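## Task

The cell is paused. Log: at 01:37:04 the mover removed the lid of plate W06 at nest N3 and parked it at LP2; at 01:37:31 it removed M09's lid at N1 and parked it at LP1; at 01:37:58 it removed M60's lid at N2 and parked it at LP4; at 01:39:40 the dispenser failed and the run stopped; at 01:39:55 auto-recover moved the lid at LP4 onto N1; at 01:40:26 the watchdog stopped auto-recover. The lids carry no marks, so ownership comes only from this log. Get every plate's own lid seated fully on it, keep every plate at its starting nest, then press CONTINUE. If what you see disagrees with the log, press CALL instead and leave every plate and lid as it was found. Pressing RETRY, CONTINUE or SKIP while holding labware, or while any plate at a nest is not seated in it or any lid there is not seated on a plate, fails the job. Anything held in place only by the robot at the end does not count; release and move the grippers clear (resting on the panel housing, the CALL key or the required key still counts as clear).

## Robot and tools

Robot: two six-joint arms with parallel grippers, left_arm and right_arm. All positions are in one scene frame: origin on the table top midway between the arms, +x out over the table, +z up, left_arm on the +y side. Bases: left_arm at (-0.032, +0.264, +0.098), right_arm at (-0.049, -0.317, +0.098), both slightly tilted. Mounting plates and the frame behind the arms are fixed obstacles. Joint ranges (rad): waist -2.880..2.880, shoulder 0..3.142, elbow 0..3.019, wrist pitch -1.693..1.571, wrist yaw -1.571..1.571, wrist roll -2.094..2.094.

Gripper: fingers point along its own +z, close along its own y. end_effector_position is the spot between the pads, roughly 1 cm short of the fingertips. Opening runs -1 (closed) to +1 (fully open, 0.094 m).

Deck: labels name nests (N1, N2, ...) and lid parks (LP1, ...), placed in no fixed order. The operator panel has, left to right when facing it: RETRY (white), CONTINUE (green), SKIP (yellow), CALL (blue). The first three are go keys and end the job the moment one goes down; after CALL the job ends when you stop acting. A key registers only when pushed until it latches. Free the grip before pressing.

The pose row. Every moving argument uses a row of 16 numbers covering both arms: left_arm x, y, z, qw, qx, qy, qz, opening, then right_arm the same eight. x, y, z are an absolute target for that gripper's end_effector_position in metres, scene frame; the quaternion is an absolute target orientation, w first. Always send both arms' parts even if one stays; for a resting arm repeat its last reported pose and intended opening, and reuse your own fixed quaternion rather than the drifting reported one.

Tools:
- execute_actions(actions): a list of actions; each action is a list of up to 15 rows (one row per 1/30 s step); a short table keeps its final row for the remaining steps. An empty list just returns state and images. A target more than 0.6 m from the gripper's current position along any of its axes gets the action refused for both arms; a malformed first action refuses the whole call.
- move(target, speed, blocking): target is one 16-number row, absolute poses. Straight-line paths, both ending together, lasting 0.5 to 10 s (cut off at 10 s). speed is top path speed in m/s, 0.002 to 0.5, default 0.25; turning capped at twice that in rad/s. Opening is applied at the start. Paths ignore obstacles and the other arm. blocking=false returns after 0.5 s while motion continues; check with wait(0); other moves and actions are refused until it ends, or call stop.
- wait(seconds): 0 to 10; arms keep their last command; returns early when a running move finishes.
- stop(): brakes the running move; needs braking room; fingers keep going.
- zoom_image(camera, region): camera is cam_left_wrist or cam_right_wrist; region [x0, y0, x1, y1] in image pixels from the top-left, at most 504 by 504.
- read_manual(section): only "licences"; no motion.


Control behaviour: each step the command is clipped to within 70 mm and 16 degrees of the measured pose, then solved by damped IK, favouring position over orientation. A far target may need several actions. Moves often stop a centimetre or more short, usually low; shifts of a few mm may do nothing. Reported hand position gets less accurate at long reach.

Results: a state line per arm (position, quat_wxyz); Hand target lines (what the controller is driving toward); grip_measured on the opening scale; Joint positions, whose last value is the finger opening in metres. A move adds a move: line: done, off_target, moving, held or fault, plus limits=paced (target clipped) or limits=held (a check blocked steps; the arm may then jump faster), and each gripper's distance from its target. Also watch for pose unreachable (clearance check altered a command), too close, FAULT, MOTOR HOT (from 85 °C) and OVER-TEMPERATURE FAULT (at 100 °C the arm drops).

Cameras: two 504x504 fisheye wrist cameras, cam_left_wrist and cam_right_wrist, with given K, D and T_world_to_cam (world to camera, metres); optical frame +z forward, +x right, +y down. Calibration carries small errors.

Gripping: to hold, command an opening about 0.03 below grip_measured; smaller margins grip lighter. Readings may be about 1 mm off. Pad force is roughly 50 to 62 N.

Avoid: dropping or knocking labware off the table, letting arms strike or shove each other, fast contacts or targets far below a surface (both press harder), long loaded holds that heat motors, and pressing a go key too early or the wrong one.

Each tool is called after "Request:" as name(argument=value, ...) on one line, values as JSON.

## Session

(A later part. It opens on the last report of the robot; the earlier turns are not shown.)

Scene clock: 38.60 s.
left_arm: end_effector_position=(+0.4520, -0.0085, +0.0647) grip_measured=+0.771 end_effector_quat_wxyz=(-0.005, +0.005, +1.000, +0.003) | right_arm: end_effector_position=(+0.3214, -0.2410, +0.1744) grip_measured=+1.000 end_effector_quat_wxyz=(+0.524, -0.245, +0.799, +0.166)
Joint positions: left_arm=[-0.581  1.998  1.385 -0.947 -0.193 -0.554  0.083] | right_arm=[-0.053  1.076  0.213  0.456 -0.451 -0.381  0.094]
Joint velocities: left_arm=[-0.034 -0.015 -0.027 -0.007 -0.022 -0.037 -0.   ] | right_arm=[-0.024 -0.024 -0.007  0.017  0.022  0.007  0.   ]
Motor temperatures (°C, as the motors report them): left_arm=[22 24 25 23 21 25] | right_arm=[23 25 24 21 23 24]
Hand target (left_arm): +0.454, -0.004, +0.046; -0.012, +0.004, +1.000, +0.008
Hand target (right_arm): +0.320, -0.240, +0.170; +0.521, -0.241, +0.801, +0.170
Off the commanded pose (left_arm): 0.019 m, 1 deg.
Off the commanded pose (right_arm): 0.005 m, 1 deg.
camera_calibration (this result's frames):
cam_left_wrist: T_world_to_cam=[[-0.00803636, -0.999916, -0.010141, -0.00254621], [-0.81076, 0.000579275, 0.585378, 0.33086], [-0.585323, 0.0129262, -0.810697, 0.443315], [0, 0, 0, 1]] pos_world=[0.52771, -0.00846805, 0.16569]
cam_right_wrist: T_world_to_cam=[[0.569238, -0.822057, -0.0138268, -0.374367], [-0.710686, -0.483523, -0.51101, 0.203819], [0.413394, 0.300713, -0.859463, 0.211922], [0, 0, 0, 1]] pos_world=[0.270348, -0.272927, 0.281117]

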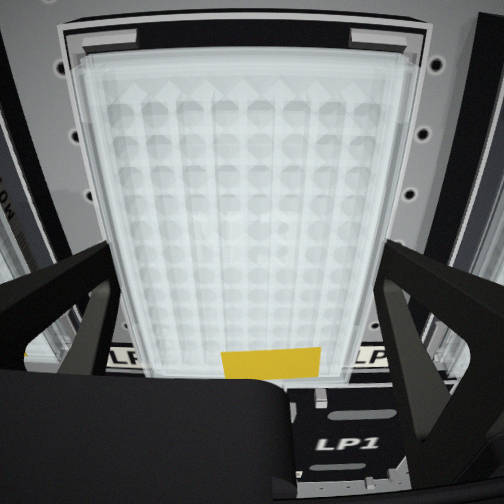

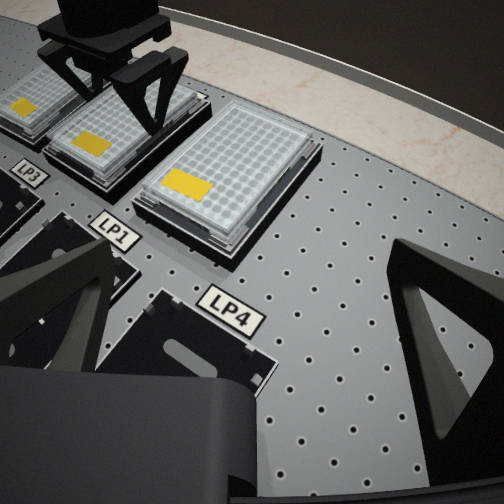

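Request:
execute_actions(actions=[[[0.453,-0.008,0.056,0,0.004,1,0,1,0.32,-0.24,0.17,0.52,-0.24,0.8,0.17,1]],[[0.457,-0.012,0.10,0,0.004,1,0,1,0.32,-0.24,0.17,0.52,-0.24,0.8,0.17,1]],[[0.45,-0.008,0.15,0,0.004,1,0,1,0.32,-0.24,0.17,0.52,-0.24,0.8,0.17,1]]])

Request:
move(target=[0.022,0.015,0.18,0.07,0.7,0.7,-0.07,-1,0.32,-0.24,0.17,0.52,-0.24,0.8,0.17,1], speed=0.35)

Request:
zoom_image(camera="cam_right_wrist", region=[0,30,330,270])

Scene clock: 40.23 s.
left_arm: end_effector_position=(+0.4382, +0.0022, +0.1364) grip_measured=+0.999 end_effector_quat_wxyz=(-0.011, +0.007, +1.000, +0.005) | right_arm: end_effector_position=(+0.3214, -0.2410, +0.1744) grip_measured=+1.000 end_effector_quat_wxyz=(+0.524, -0.245, +0.799, +0.166)
Joint positions: left_arm=[-0.603  1.869  1.394 -1.103 -0.19  -0.573  0.094] | right_arm=[-0.053  1.076  0.213  0.456 -0.451 -0.381  0.094]
Joint velocities: left_arm=[-0.005  0.005 -0.012  0.002 -0.022 -0.007 -0.001] | right_arm=[-0.005 -0.005  0.012 -0.022  0.007 -0.022  0.   ]
Motor temperatures (°C, as the motors report them): left_arm=[22 24 25 23 21 25] | right_arm=[23 25 24 21 23 24]
Hand target (left_arm): +0.448, -0.007, +0.150; -0.000, +0.004, +1.000, -0.001
Hand target (right_arm): +0.320, -0.240, +0.170; +0.521, -0.241, +0.801, +0.170
Off the commanded pose (left_arm): 0.021 m, 1 deg.
Off the commanded pose (right_arm): 0.005 m, 1 deg.
camera_calibration (this result's frames):
cam_left_wrist: T_world_to_cam=[[-0.0126323, -0.999819, -0.0142029, 0.0113601], [-0.803102, 0.00168268, 0.595839, 0.272991], [-0.595707, 0.0189332, -0.802978, 0.496734], [0, 0, 0, 1]] pos_world=[0.515291, 0.00149391, 0.236369]
cam_right_wrist: T_world_to_cam=[[0.569238, -0.822057, -0.0138268, -0.374367], [-0.710686, -0.483523, -0.51101, 0.203819], [0.413394, 0.300713, -0.859463, 0.211922], [0, 0, 0, 1]] pos_world=[0.270348, -0.272927, 0.281117]

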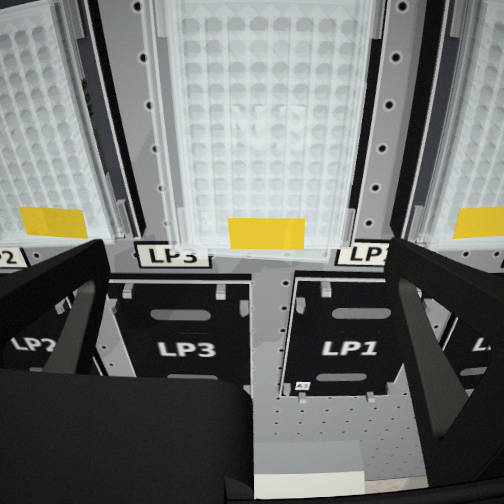

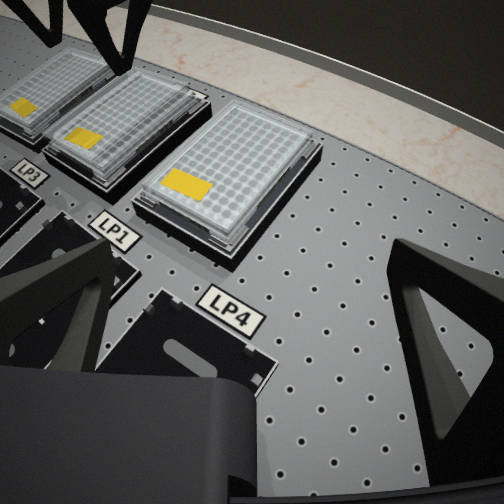

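Scene clock: 42.90 s.
left_arm: end_effector_position=(+0.0230, +0.0133, +0.1780) grip_measured=-0.998 end_effector_quat_wxyz=(+0.072, +0.698, +0.708, -0.078) | right_arm: end_effector_position=(+0.3214, -0.2410, +0.1744) grip_measured=+1.000 end_effector_quat_wxyz=(+0.524, -0.245, +0.799, +0.166)
Joint positions: left_arm=[-1.477  1.15   0.56  -0.907 -0.107  0.113  0.   ] | right_arm=[-0.053  1.076  0.213  0.456 -0.451 -0.381  0.094]
Joint velocities: left_arm=[-0.044 -0.015 -0.007  0.007 -0.037  0.037 -0.   ] | right_arm=[ 0.005  0.005  0.002  0.002 -0.022  0.007  0.   ]
Motor temperatures (°C, as the motors report them): left_arm=[22 24 25 23 21 25] | right_arm=[23 25 24 21 23 24]
Hand target (left_arm): +0.021, +0.019, +0.176; +0.070, +0.703, +0.704, -0.077
Hand target (right_arm): +0.320, -0.240, +0.170; +0.521, -0.241, +0.801, +0.170
Off the commanded pose (left_arm): 0.003 m, 1 deg.
Off the commanded pose (right_arm): 0.005 m, 1 deg.
move: done
camera_calibration (this result's frames):
cam_left_wrist: T_world_to_cam=[[-0.999847, -0.0167529, 0.00509809, 0.0239846], [-0.0134112, 0.919768, 0.392233, -0.0793992], [-0.0112601, 0.392105, -0.919852, 0.285003], [0, 0, 0, 1]] pos_world=[0.0261252, -0.0383202, 0.293181]
cam_right_wrist: T_world_to_cam=[[0.569238, -0.822057, -0.0138268, -0.374367], [-0.710686, -0.483523, -0.51101, 0.203819], [0.413394, 0.300713, -0.859463, 0.211922], [0, 0, 0, 1]] pos_world=[0.270348, -0.272927, 0.281117]

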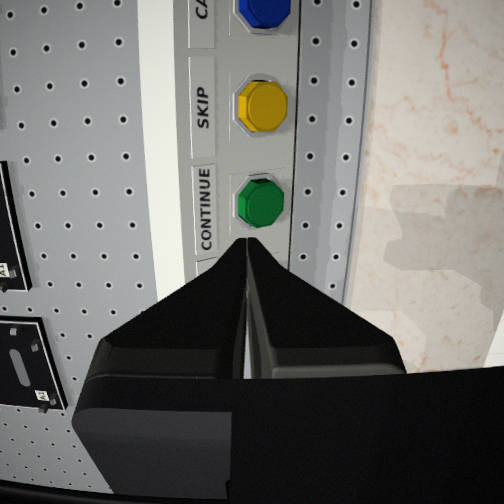

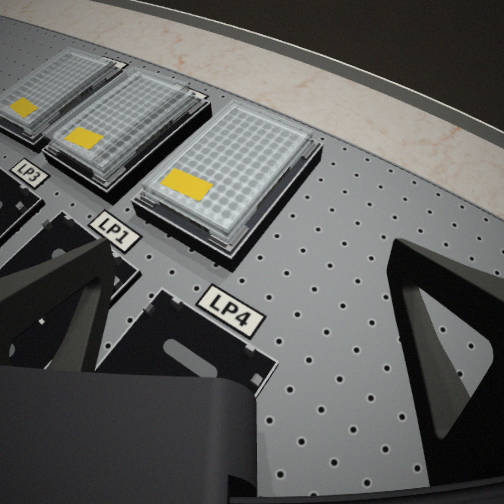

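Region (0, 30, 330, 270) of cam_right_wrist's 504x504 image, scaled by 1.527, with more detail than that image has; it fills the top 367 rows of this view, and the rest is white.

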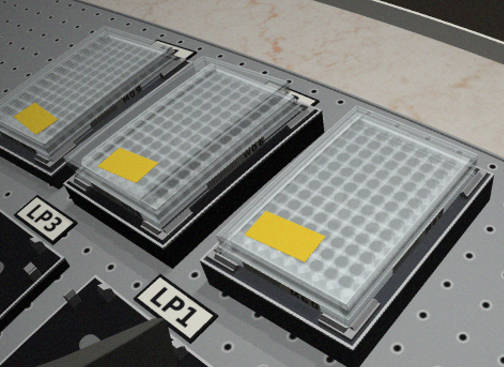

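The N3 lid got dragged off toward +y on retreat. Go back and fix it.

Request:
move(target=[0.455,-0.005,0.17,0,0,1,0,1,0.32,-0.24,0.17,0.52,-0.24,0.8,0.17,1], speed=0.35)

Request:
move(target=[0.452,0.004,0.078,0,0,1,0,1,0.32,-0.24,0.17,0.52,-0.24,0.8,0.17,1], speed=0.12)

Request:
zoom_image(camera="cam_right_wrist", region=[30,40,230,200])

Scene clock: 45.83 s.
left_arm: end_effector_position=(+0.4394, -0.0047, +0.1714) grip_measured=+0.999 end_effector_quat_wxyz=(+0.002, +0.012, +1.000, +0.004) | right_arm: end_effector_position=(+0.3214, -0.2410, +0.1744) grip_measured=+1.000 end_effector_quat_wxyz=(+0.524, -0.245, +0.799, +0.166)
Joint positions: left_arm=[-0.629  1.831  1.432 -1.161 -0.203 -0.586  0.094] | right_arm=[-0.053  1.076  0.213  0.456 -0.451 -0.381  0.094]
Joint velocities: left_arm=[-0.015 -0.005 -0.002  0.022  0.081 -0.022 -0.001] | right_arm=[-0.005  0.005 -0.002  0.012 -0.007 -0.007  0.   ]
Motor temperatures (°C, as the motors report them): left_arm=[22 24 26 23 21 25] | right_arm=[23 25 24 21 23 24]
Hand target (left_arm): +0.455, -0.009, +0.174; +0.005, +0.000, +1.000, +0.004
Hand target (right_arm): +0.320, -0.240, +0.170; +0.521, -0.241, +0.801, +0.170
Off the commanded pose (left_arm): 0.016 m, 1 deg.
Off the commanded pose (right_arm): 0.005 m, 1 deg.
move: off_target (left_arm)
camera_calibration (this result's frames):
cam_left_wrist: T_world_to_cam=[[-0.0214825, -0.999691, -0.0124664, 0.00855035], [-0.818211, 0.0104145, 0.574823, 0.263279], [-0.574516, 0.0225488, -0.818183, 0.519006], [0, 0, 0, 1]] pos_world=[0.513779, -0.00589716, 0.273409]
cam_right_wrist: T_world_to_cam=[[0.569238, -0.822057, -0.0138268, -0.374367], [-0.710686, -0.483523, -0.51101, 0.203819], [0.413394, 0.300713, -0.859463, 0.211922], [0, 0, 0, 1]] pos_world=[0.270348, -0.272927, 0.281117]

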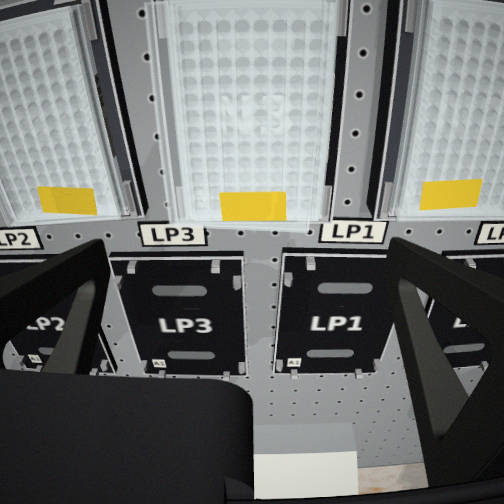

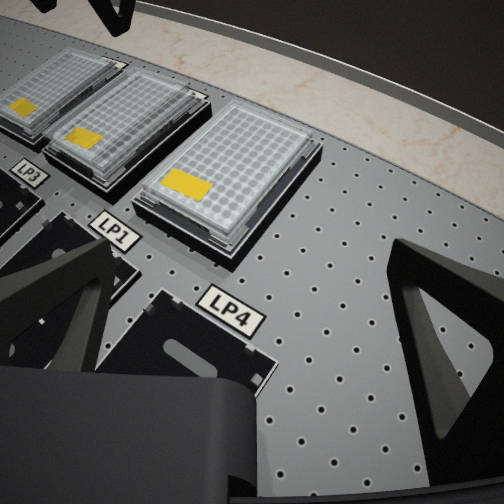

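Scene clock: 47.03 s.
left_arm: end_effector_position=(+0.4542, -0.0014, +0.0948) grip_measured=+0.999 end_effector_quat_wxyz=(+0.008, -0.001, +1.000, -0.003) | right_arm: end_effector_position=(+0.3214, -0.2410, +0.1744) grip_measured=+1.000 end_effector_quat_wxyz=(+0.524, -0.245, +0.799, +0.166)
Joint positions: left_arm=[-0.58   1.933  1.374 -0.972 -0.197 -0.559  0.094] | right_arm=[-0.053  1.076  0.213  0.456 -0.451 -0.381  0.094]
Joint velocities: left_arm=[-0.024 -0.005 -0.007 -0.007  0.007 -0.095  0.001] | right_arm=[-0.005  0.005 -0.007 -0.017  0.037  0.051  0.   ]
Motor temperatures (°C, as the motors report them): left_arm=[22 24 26 23 21 25] | right_arm=[23 25 24 21 23 24]
Hand target (left_arm): +0.453, +0.003, +0.078; -0.000, -0.000, +1.000, +0.000
Hand target (right_arm): +0.320, -0.240, +0.170; +0.521, -0.241, +0.801, +0.170
Off the commanded pose (left_arm): 0.018 m, 1 deg.
Off the commanded pose (right_arm): 0.005 m, 1 deg.
move: off_target (left_arm)
camera_calibration (this result's frames):
cam_left_wrist: T_world_to_cam=[[0.00457205, -0.999988, 0.00180289, -0.00200453], [-0.825839, -0.00275916, 0.563899, 0.323933], [-0.563888, -0.00406707, -0.825842, 0.460668], [0, 0, 0, 1]] pos_world=[0.527291, 0.000762848, 0.197777]
cam_right_wrist: T_world_to_cam=[[0.569238, -0.822057, -0.0138268, -0.374367], [-0.710686, -0.483523, -0.51101, 0.203819], [0.413394, 0.300713, -0.859463, 0.211922], [0, 0, 0, 1]] pos_world=[0.270348, -0.272927, 0.281117]

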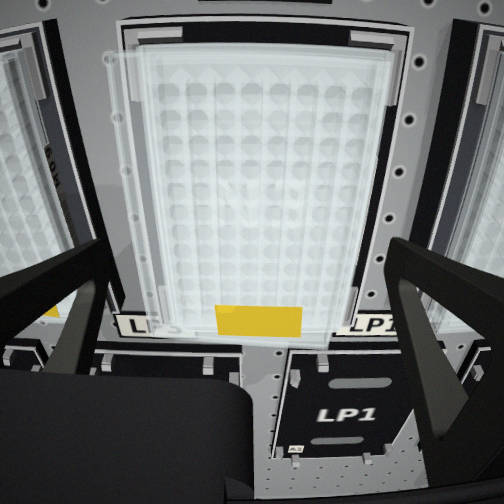

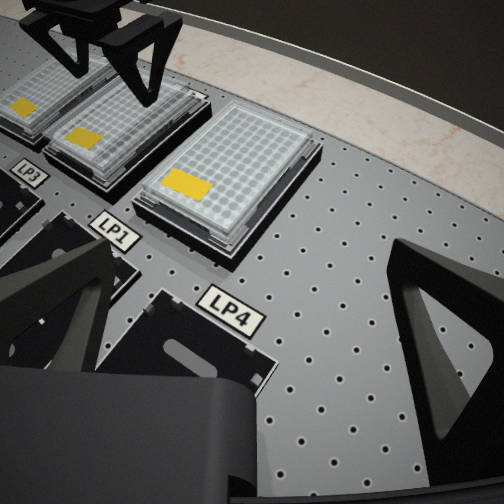

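Region (30, 40, 230, 200) of cam_right_wrist's 504x504 image, scaled by 2.520, with more detail than that image has; it fills the top 403 rows of this view, and the rest is white.

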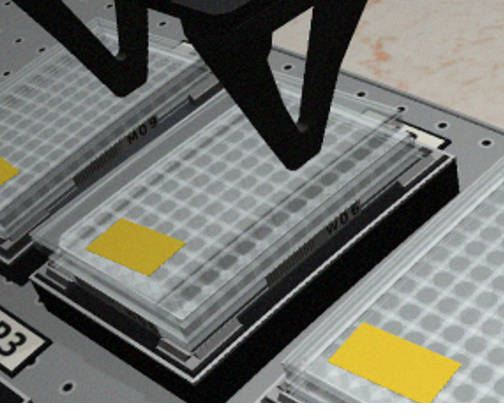

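Request:
move(target=[0.452,0.066,0.10,0,0,1,0,-1,0.32,-0.24,0.17,0.52,-0.24,0.8,0.17,1], speed=0.15)

Request:
move(target=[0.449,0.067,0.049,0,0,1,0,-1,0.32,-0.24,0.17,0.52,-0.24,0.8,0.17,1], speed=0.1)

Scene clock: 48.03 s.
left_arm: end_effector_position=(+0.4532, +0.0651, +0.0935) grip_measured=-0.998 end_effector_quat_wxyz=(-0.006, -0.005, +1.000, +0.006) | right_arm: end_effector_position=(+0.3214, -0.2410, +0.1744) grip_measured=+1.000 end_effector_quat_wxyz=(+0.524, -0.245, +0.799, +0.166)
Joint positions: left_arm=[-0.474  1.862  1.289 -0.972 -0.195 -0.465  0.   ] | right_arm=[-0.053  1.076  0.213  0.456 -0.451 -0.381  0.094]
Joint velocities: left_arm=[-0.005 -0.005  0.007  0.017 -0.022  0.11   0.001] | right_arm=[-0.005 -0.005 -0.002 -0.002  0.022  0.007  0.   ]
Motor temperatures (°C, as the motors report them): left_arm=[22 24 25 23 21 25] | right_arm=[23 25 24 21 23 24]
Hand target (left_arm): +0.453, +0.066, +0.099; +0.000, -0.000, +1.000, +0.001
Hand target (right_arm): +0.320, -0.240, +0.170; +0.521, -0.241, +0.801, +0.170
Off the commanded pose (left_arm): 0.007 m, 1 deg.
Off the commanded pose (right_arm): 0.005 m, 1 deg.
move: done
camera_calibration (this result's frames):
cam_left_wrist: T_world_to_cam=[[0.011935, -0.999795, -0.0163448, 0.0629076], [-0.809, -0.0192618, 0.587493, 0.315234], [-0.587687, 0.00621118, -0.809064, 0.46777], [0, 0, 0, 1]] pos_world=[0.529176, 0.0660613, 0.194286]
cam_right_wrist: T_world_to_cam=[[0.569238, -0.822057, -0.0138268, -0.374367], [-0.710686, -0.483523, -0.51101, 0.203819], [0.413394, 0.300713, -0.859463, 0.211922], [0, 0, 0, 1]] pos_world=[0.270348, -0.272927, 0.281117]

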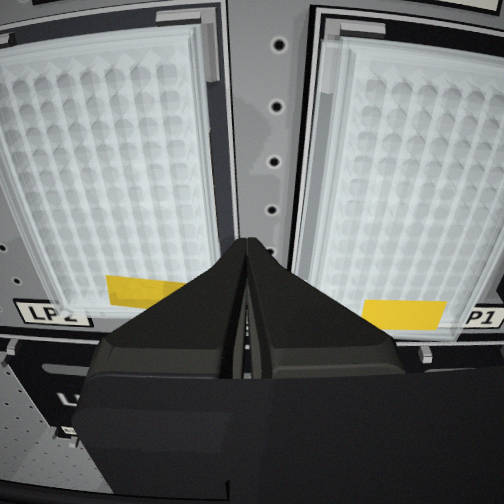

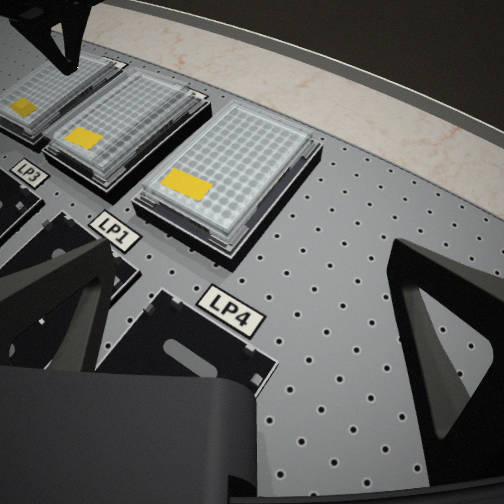

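Scene clock: 48.90 s.
left_arm: end_effector_position=(+0.4526, +0.0602, +0.0674) grip_measured=-0.998 end_effector_quat_wxyz=(+0.011, +0.000, +1.000, -0.004) | right_arm: end_effector_position=(+0.3214, -0.2410, +0.1744) grip_measured=+1.000 end_effector_quat_wxyz=(+0.524, -0.245, +0.799, +0.166)
Joint positions: left_arm=[-0.472  1.887  1.242 -0.86  -0.192 -0.446  0.   ] | right_arm=[-0.053  1.076  0.213  0.456 -0.451 -0.381  0.094]
Joint velocities: left_arm=[-0.015  0.005  0.017 -0.002 -0.007  0.081  0.   ] | right_arm=[-0.015  0.005  0.002 -0.002 -0.095  0.007  0.   ]
Motor temperatures (°C, as the motors report them): left_arm=[22 24 25 23 21 25] | right_arm=[23 25 24 21 23 24]
Hand target (left_arm): +0.449, +0.067, +0.049; -0.000, +0.000, +1.000, -0.000
Hand target (right_arm): +0.320, -0.240, +0.170; +0.521, -0.241, +0.801, +0.170
Off the commanded pose (left_arm): 0.020 m, 1 deg.
Off the commanded pose (right_arm): 0.005 m, 1 deg.
move: off_target (left_arm)
camera_calibration (this result's frames):
cam_left_wrist: T_world_to_cam=[[0.00227183, -0.999991, 0.00351681, 0.0606522], [-0.828958, 0.0000837363, 0.559311, 0.339745], [-0.559306, -0.00418595, -0.82895, 0.435465], [0, 0, 0, 1]] pos_world=[0.525055, 0.062446, 0.170743]
cam_right_wrist: T_world_to_cam=[[0.569238, -0.822057, -0.0138268, -0.374367], [-0.710686, -0.483523, -0.51101, 0.203819], [0.413394, 0.300713, -0.859463, 0.211922], [0, 0, 0, 1]] pos_world=[0.270348, -0.272927, 0.281117]

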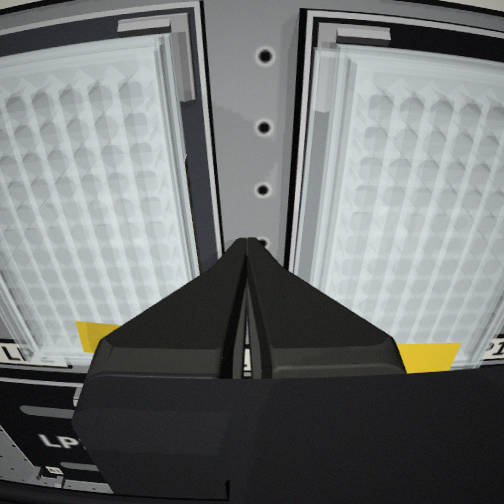

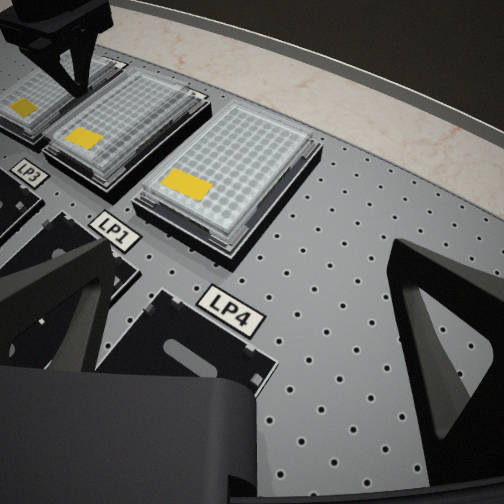

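Request:
execute_actions(actions=[[[0.447,0.066,0.039,-0.008,0,1,0.004,-1,0.32,-0.24,0.17,0.52,-0.24,0.8,0.17,1]],[[0.441,0.05,0.042,-0.008,0,1,0.004,-1,0.32,-0.24,0.17,0.52,-0.24,0.8,0.17,1]],[[0.438,0.042,0.043,-0.008,0,1,0.004,-1,0.32,-0.24,0.17,0.52,-0.24,0.8,0.17,1]],[[0.436,0.035,0.044,-0.008,0,1,0.004,-1,0.32,-0.24,0.17,0.52,-0.24,0.8,0.17,1]]])

Request:
zoom_image(camera="cam_right_wrist", region=[30,40,230,200])

Scene clock: 51.03 s.
left_arm: end_effector_position=(+0.4402, +0.0434, +0.0565) grip_measured=-0.998 end_effector_quat_wxyz=(+0.001, -0.002, +1.000, +0.000) | right_arm: end_effector_position=(+0.3214, -0.2410, +0.1744) grip_measured=+1.000 end_effector_quat_wxyz=(+0.524, -0.245, +0.799, +0.166)
Joint positions: left_arm=[-0.507  1.916  1.242 -0.859 -0.192 -0.49   0.   ] | right_arm=[-0.053  1.076  0.213  0.456 -0.451 -0.381  0.094]
Joint velocities: left_arm=[-0.005 -0.005  0.007 -0.002  0.037 -0.081  0.001] | right_arm=[ 0.005 -0.005 -0.007 -0.007 -0.037  0.007  0.   ]
Motor temperatures (°C, as the motors report them): left_arm=[22 24 25 23 21 25] | right_arm=[23 25 24 21 23 24]
Hand target (left_arm): +0.436, +0.035, +0.044; -0.008, +0.000, +1.000, +0.004
Hand target (right_arm): +0.320, -0.240, +0.170; +0.521, -0.241, +0.801, +0.170
Off the commanded pose (left_arm): 0.016 m, 1 deg.
Off the commanded pose (right_arm): 0.005 m, 1 deg.
camera_calibration (this result's frames):
cam_left_wrist: T_world_to_cam=[[0.00703508, -0.999965, -0.00453729, 0.0422141], [-0.817591, -0.0083644, 0.575739, 0.330057], [-0.575757, -0.000340727, -0.817621, 0.4259], [0, 0, 0, 1]] pos_world=[0.514769, 0.0451185, 0.15839]
cam_right_wrist: T_world_to_cam=[[0.569238, -0.822057, -0.0138268, -0.374367], [-0.710686, -0.483523, -0.51101, 0.203819], [0.413394, 0.300713, -0.859463, 0.211922], [0, 0, 0, 1]] pos_world=[0.270348, -0.272927, 0.281117]

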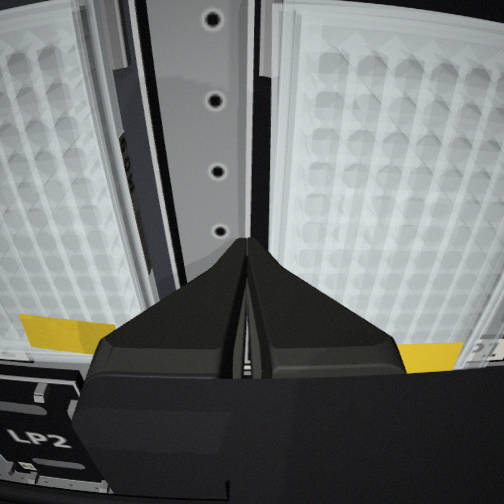

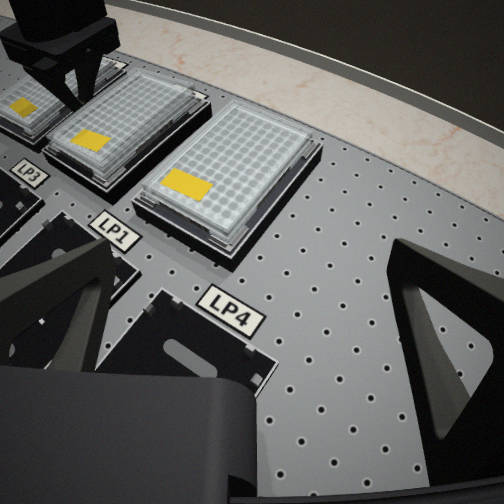

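Region (30, 40, 230, 200) of cam_right_wrist's 504x504 image, scaled by 2.520, with more detail than that image has; it fills the top 403 rows of this view, and the rest is white.

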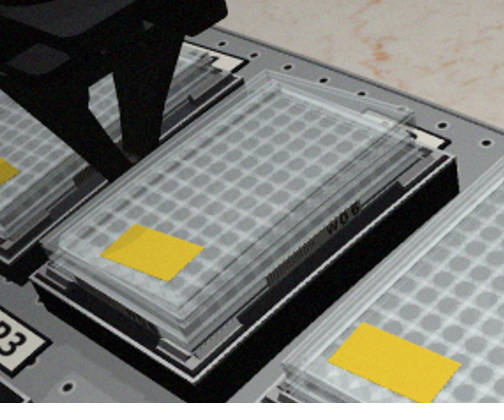

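A little more, by opening fingers slightly.

Request:
execute_actions(actions=[[[0.436,0.035,0.044,-0.008,0,1,0.004,-0.88,0.32,-0.24,0.17,0.52,-0.24,0.8,0.17,1]],[[0.44,0.043,0.05,0,0,1,0,-1,0.32,-0.24,0.17,0.52,-0.24,0.8,0.17,1]]])

Request:
zoom_image(camera="cam_right_wrist", region=[30,40,230,200])

Scene clock: 52.13 s.
left_arm: end_effector_position=(+0.4402, +0.0434, +0.0565) grip_measured=-0.998 end_effector_quat_wxyz=(+0.001, -0.003, +1.000, +0.000) | right_arm: end_effector_position=(+0.3214, -0.2410, +0.1744) grip_measured=+1.000 end_effector_quat_wxyz=(+0.524, -0.245, +0.799, +0.166)
Joint positions: left_arm=[-0.507  1.916  1.242 -0.859 -0.192 -0.491  0.   ] | right_arm=[-0.053  1.076  0.213  0.456 -0.451 -0.381  0.094]
Joint velocities: left_arm=[-0.024 -0.015 -0.022 -0.002 -0.037  0.037 -0.   ] | right_arm=[-0.005  0.005 -0.002  0.017  0.007  0.066  0.   ]
Motor temperatures (°C, as the motors report them): left_arm=[22 24 25 23 21 25] | right_arm=[23 25 24 21 23 24]
Hand target (left_arm): +0.440, +0.043, +0.050; -0.000, -0.000, +1.000, +0.000
Hand target (right_arm): +0.320, -0.240, +0.170; +0.521, -0.241, +0.801, +0.170
Off the commanded pose (left_arm): 0.007 m, 0 deg.
Off the commanded pose (right_arm): 0.005 m, 1 deg.
camera_calibration (this result's frames):
cam_left_wrist: T_world_to_cam=[[0.007798, -0.999959, -0.00453571, 0.0418779], [-0.817584, -0.00898727, 0.575739, 0.330081], [-0.575756, -0.000781287, -0.817621, 0.425919], [0, 0, 0, 1]] pos_world=[0.514768, 0.0451755, 0.15839]
cam_right_wrist: T_world_to_cam=[[0.569238, -0.822057, -0.0138268, -0.374367], [-0.710686, -0.483523, -0.51101, 0.203819], [0.413394, 0.300713, -0.859463, 0.211922], [0, 0, 0, 1]] pos_world=[0.270348, -0.272927, 0.281117]

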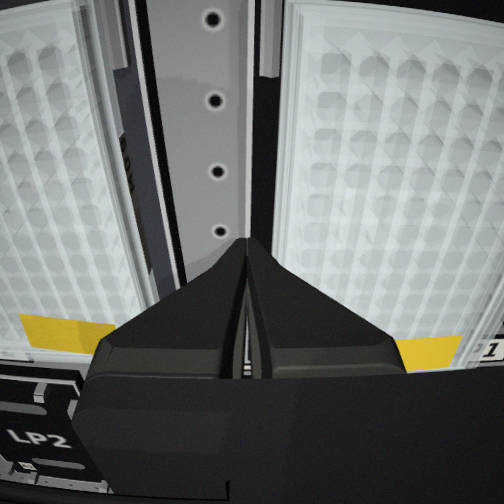

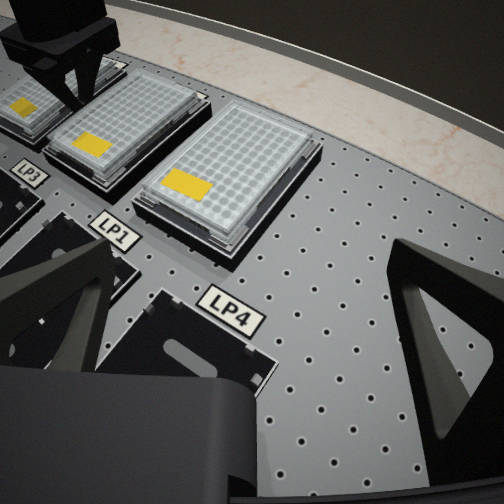

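Region (30, 40, 230, 200) of cam_right_wrist's 504x504 image, scaled by 2.520, with more detail than that image has; it fills the top 403 rows of this view, and the rest is white.

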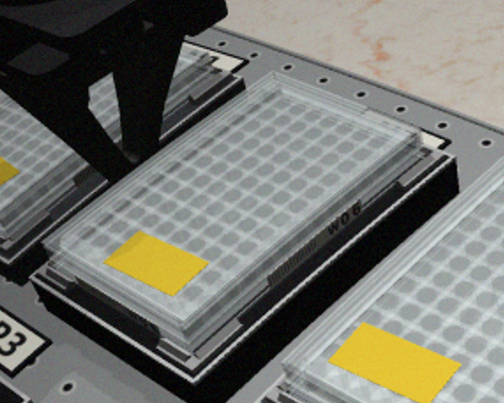

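Dropped in. Key at ≈(.016,.021).

Request:
move(target=[0.44,0.052,0.16,0,0,1,0,-1,0.32,-0.24,0.17,0.52,-0.24,0.8,0.17,1])

Request:
move(target=[0.014,0.023,0.16,0.07,0.7,0.7,-0.07,-1,0.32,-0.24,0.17,0.52,-0.24,0.8,0.17,1], speed=0.35)

Request:
move(target=[0.018,0.029,0.065,0.07,0.7,0.7,-0.07,-1,0.32,-0.24,0.17,0.52,-0.24,0.8,0.17,1], speed=0.08)

Scene clock: 53.13 s.
left_arm: end_effector_position=(+0.4292, +0.0631, +0.1477) grip_measured=-0.998 end_effector_quat_wxyz=(-0.009, +0.001, +1.000, +0.005) | right_arm: end_effector_position=(+0.3214, -0.2410, +0.1744) grip_measured=+1.000 end_effector_quat_wxyz=(+0.524, -0.245, +0.799, +0.166)
Joint positions: left_arm=[-0.518  1.75   1.275 -1.084 -0.192 -0.498  0.   ] | right_arm=[-0.053  1.076  0.213  0.456 -0.451 -0.381  0.094]
Joint velocities: left_arm=[ 0.015  0.015  0.007 -0.012 -0.022  0.007 -0.001] | right_arm=[-0.015  0.015 -0.012  0.007 -0.066 -0.037  0.   ]
Motor temperatures (°C, as the motors report them): left_arm=[22 24 25 23 21 25] | right_arm=[23 25 24 21 23 24]
Hand target (left_arm): +0.438, +0.053, +0.160; +0.000, -0.000, +1.000, -0.001
Hand target (right_arm): +0.320, -0.240, +0.170; +0.521, -0.241, +0.801, +0.170
Off the commanded pose (left_arm): 0.020 m, 1 deg.
Off the commanded pose (right_arm): 0.005 m, 1 deg.
move: off_target (left_arm)
camera_calibration (this result's frames):
cam_left_wrist: T_world_to_cam=[[-0.00034124, -0.999889, -0.0148637, 0.0670538], [-0.806089, -0.00852121, 0.591733, 0.261372], [-0.591795, 0.0121834, -0.805997, 0.498505], [0, 0, 0, 1]] pos_world=[0.505724, 0.0632001, 0.248128]
cam_right_wrist: T_world_to_cam=[[0.569238, -0.822057, -0.0138268, -0.374367], [-0.710686, -0.483523, -0.51101, 0.203819], [0.413394, 0.300713, -0.859463, 0.211922], [0, 0, 0, 1]] pos_world=[0.270348, -0.272927, 0.281117]

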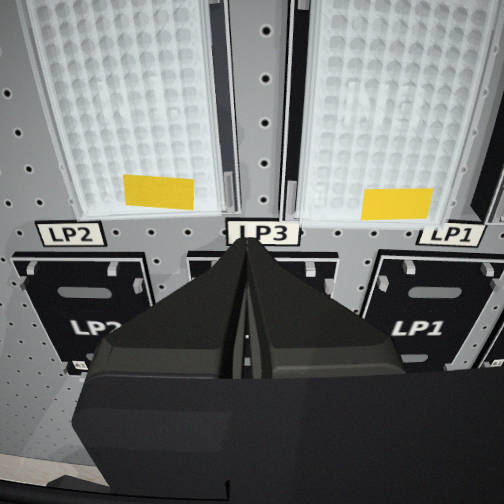

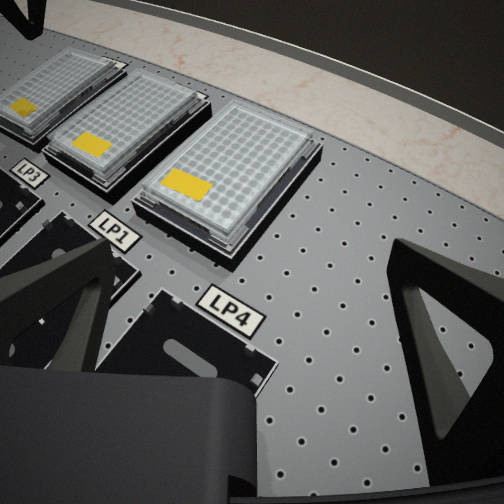

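Scene clock: 55.80 s.
left_arm: end_effector_position=(+0.0133, +0.0271, +0.1573) grip_measured=-0.998 end_effector_quat_wxyz=(+0.063, +0.702, +0.706, -0.070) | right_arm: end_effector_position=(+0.3214, -0.2410, +0.1744) grip_measured=+1.000 end_effector_quat_wxyz=(+0.524, -0.245, +0.799, +0.166)
Joint positions: left_arm=[-1.5    1.158  0.505 -0.871 -0.107  0.096  0.   ] | right_arm=[-0.053  1.076  0.213  0.456 -0.451 -0.381  0.094]
Joint velocities: left_arm=[-0.024 -0.005  0.022  0.017 -0.066 -0.022  0.001] | right_arm=[-0.015 -0.005 -0.002 -0.002  0.007 -0.022  0.   ]
Motor temperatures (°C, as the motors report them): left_arm=[22 24 25 23 21 25] | right_arm=[23 25 24 21 23 24]
Hand target (left_arm): +0.012, +0.027, +0.157; +0.070, +0.703, +0.704, -0.077
Hand target (right_arm): +0.320, -0.240, +0.170; +0.521, -0.241, +0.801, +0.170
Off the commanded pose (left_arm): 0.005 m, 1 deg.
Off the commanded pose (right_arm): 0.005 m, 1 deg.
move: done
camera_calibration (this result's frames):
cam_left_wrist: T_world_to_cam=[[-0.999948, -0.00753643, 0.00685926, 0.0140459], [-0.00400574, 0.909608, 0.415448, -0.0876361], [-0.00937023, 0.415399, -0.909591, 0.258143], [0, 0, 0, 1]] pos_world=[0.016113, -0.027412, 0.271117]
cam_right_wrist: T_world_to_cam=[[0.569238, -0.822057, -0.0138268, -0.374367], [-0.710686, -0.483523, -0.51101, 0.203819], [0.413394, 0.300713, -0.859463, 0.211922], [0, 0, 0, 1]] pos_world=[0.270348, -0.272927, 0.281117]

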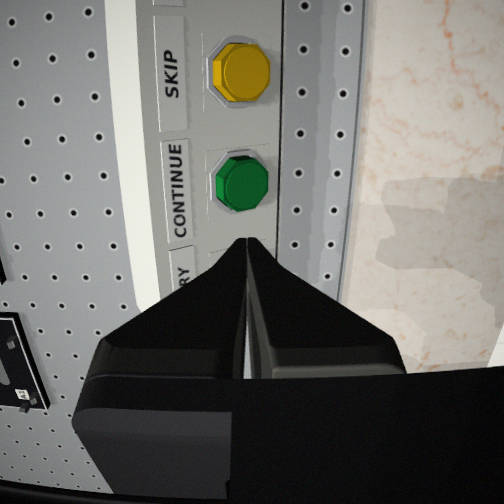

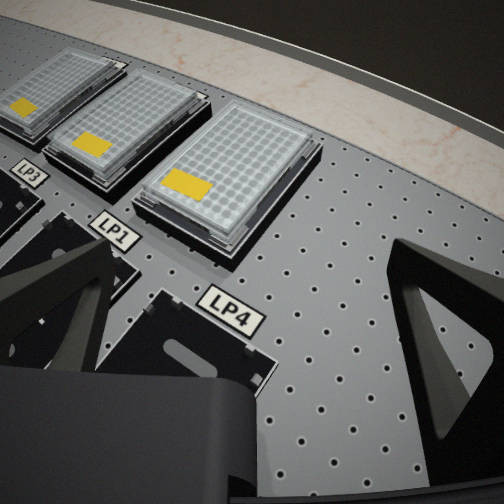

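Scene clock: 56.77 s.
left_arm: end_effector_position=(+0.0140, +0.0229, +0.0955) grip_measured=-0.998 end_effector_quat_wxyz=(+0.072, +0.704, +0.703, -0.077) | right_arm: end_effector_position=(+0.3214, -0.2410, +0.1744) grip_measured=+1.000 end_effector_quat_wxyz=(+0.524, -0.245, +0.799, +0.166)
Joint positions: left_arm=[-1.461  1.318  0.401 -0.58  -0.104  0.144  0.   ] | right_arm=[-0.053  1.076  0.213  0.456 -0.451 -0.381  0.094]
Joint velocities: left_arm=[-0.015 -0.005 -0.002  0.002  0.022  0.007 -0.001] | right_arm=[-0.005 -0.005  0.002 -0.012  0.051  0.037  0.   ]
Motor temperatures (°C, as the motors report them): left_arm=[22 24 25 23 21 25] | right_arm=[23 25 24 21 23 24]
move: unfinished (the scene ended)
camera_calibration (this result's frames):
cam_left_wrist: T_world_to_cam=[[-0.999991, -0.00116292, 0.00397034, 0.0153214], [0.000495994, 0.91906, 0.394118, -0.0563933], [-0.0041073, 0.394117, -0.919051, 0.205], [0, 0, 0, 1]] pos_world=[0.0161912, -0.0289475, 0.21057]
cam_right_wrist: T_world_to_cam=[[0.569238, -0.822057, -0.0138268, -0.374367], [-0.710686, -0.483523, -0.51101, 0.203819], [0.413394, 0.300713, -0.859463, 0.211922], [0, 0, 0, 1]] pos_world=[0.270348, -0.272927, 0.281117]
The task's run has ended: the event that ends the task has happened.

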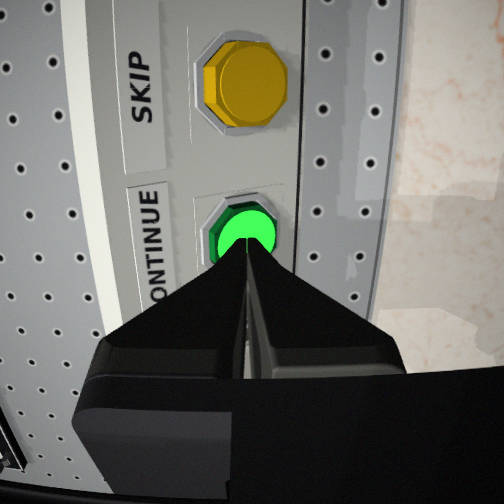

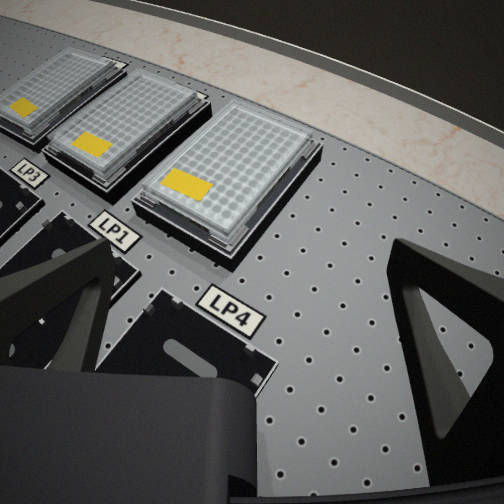

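Request:
finished_scene(scene=2)

The scene is finished: the task was done.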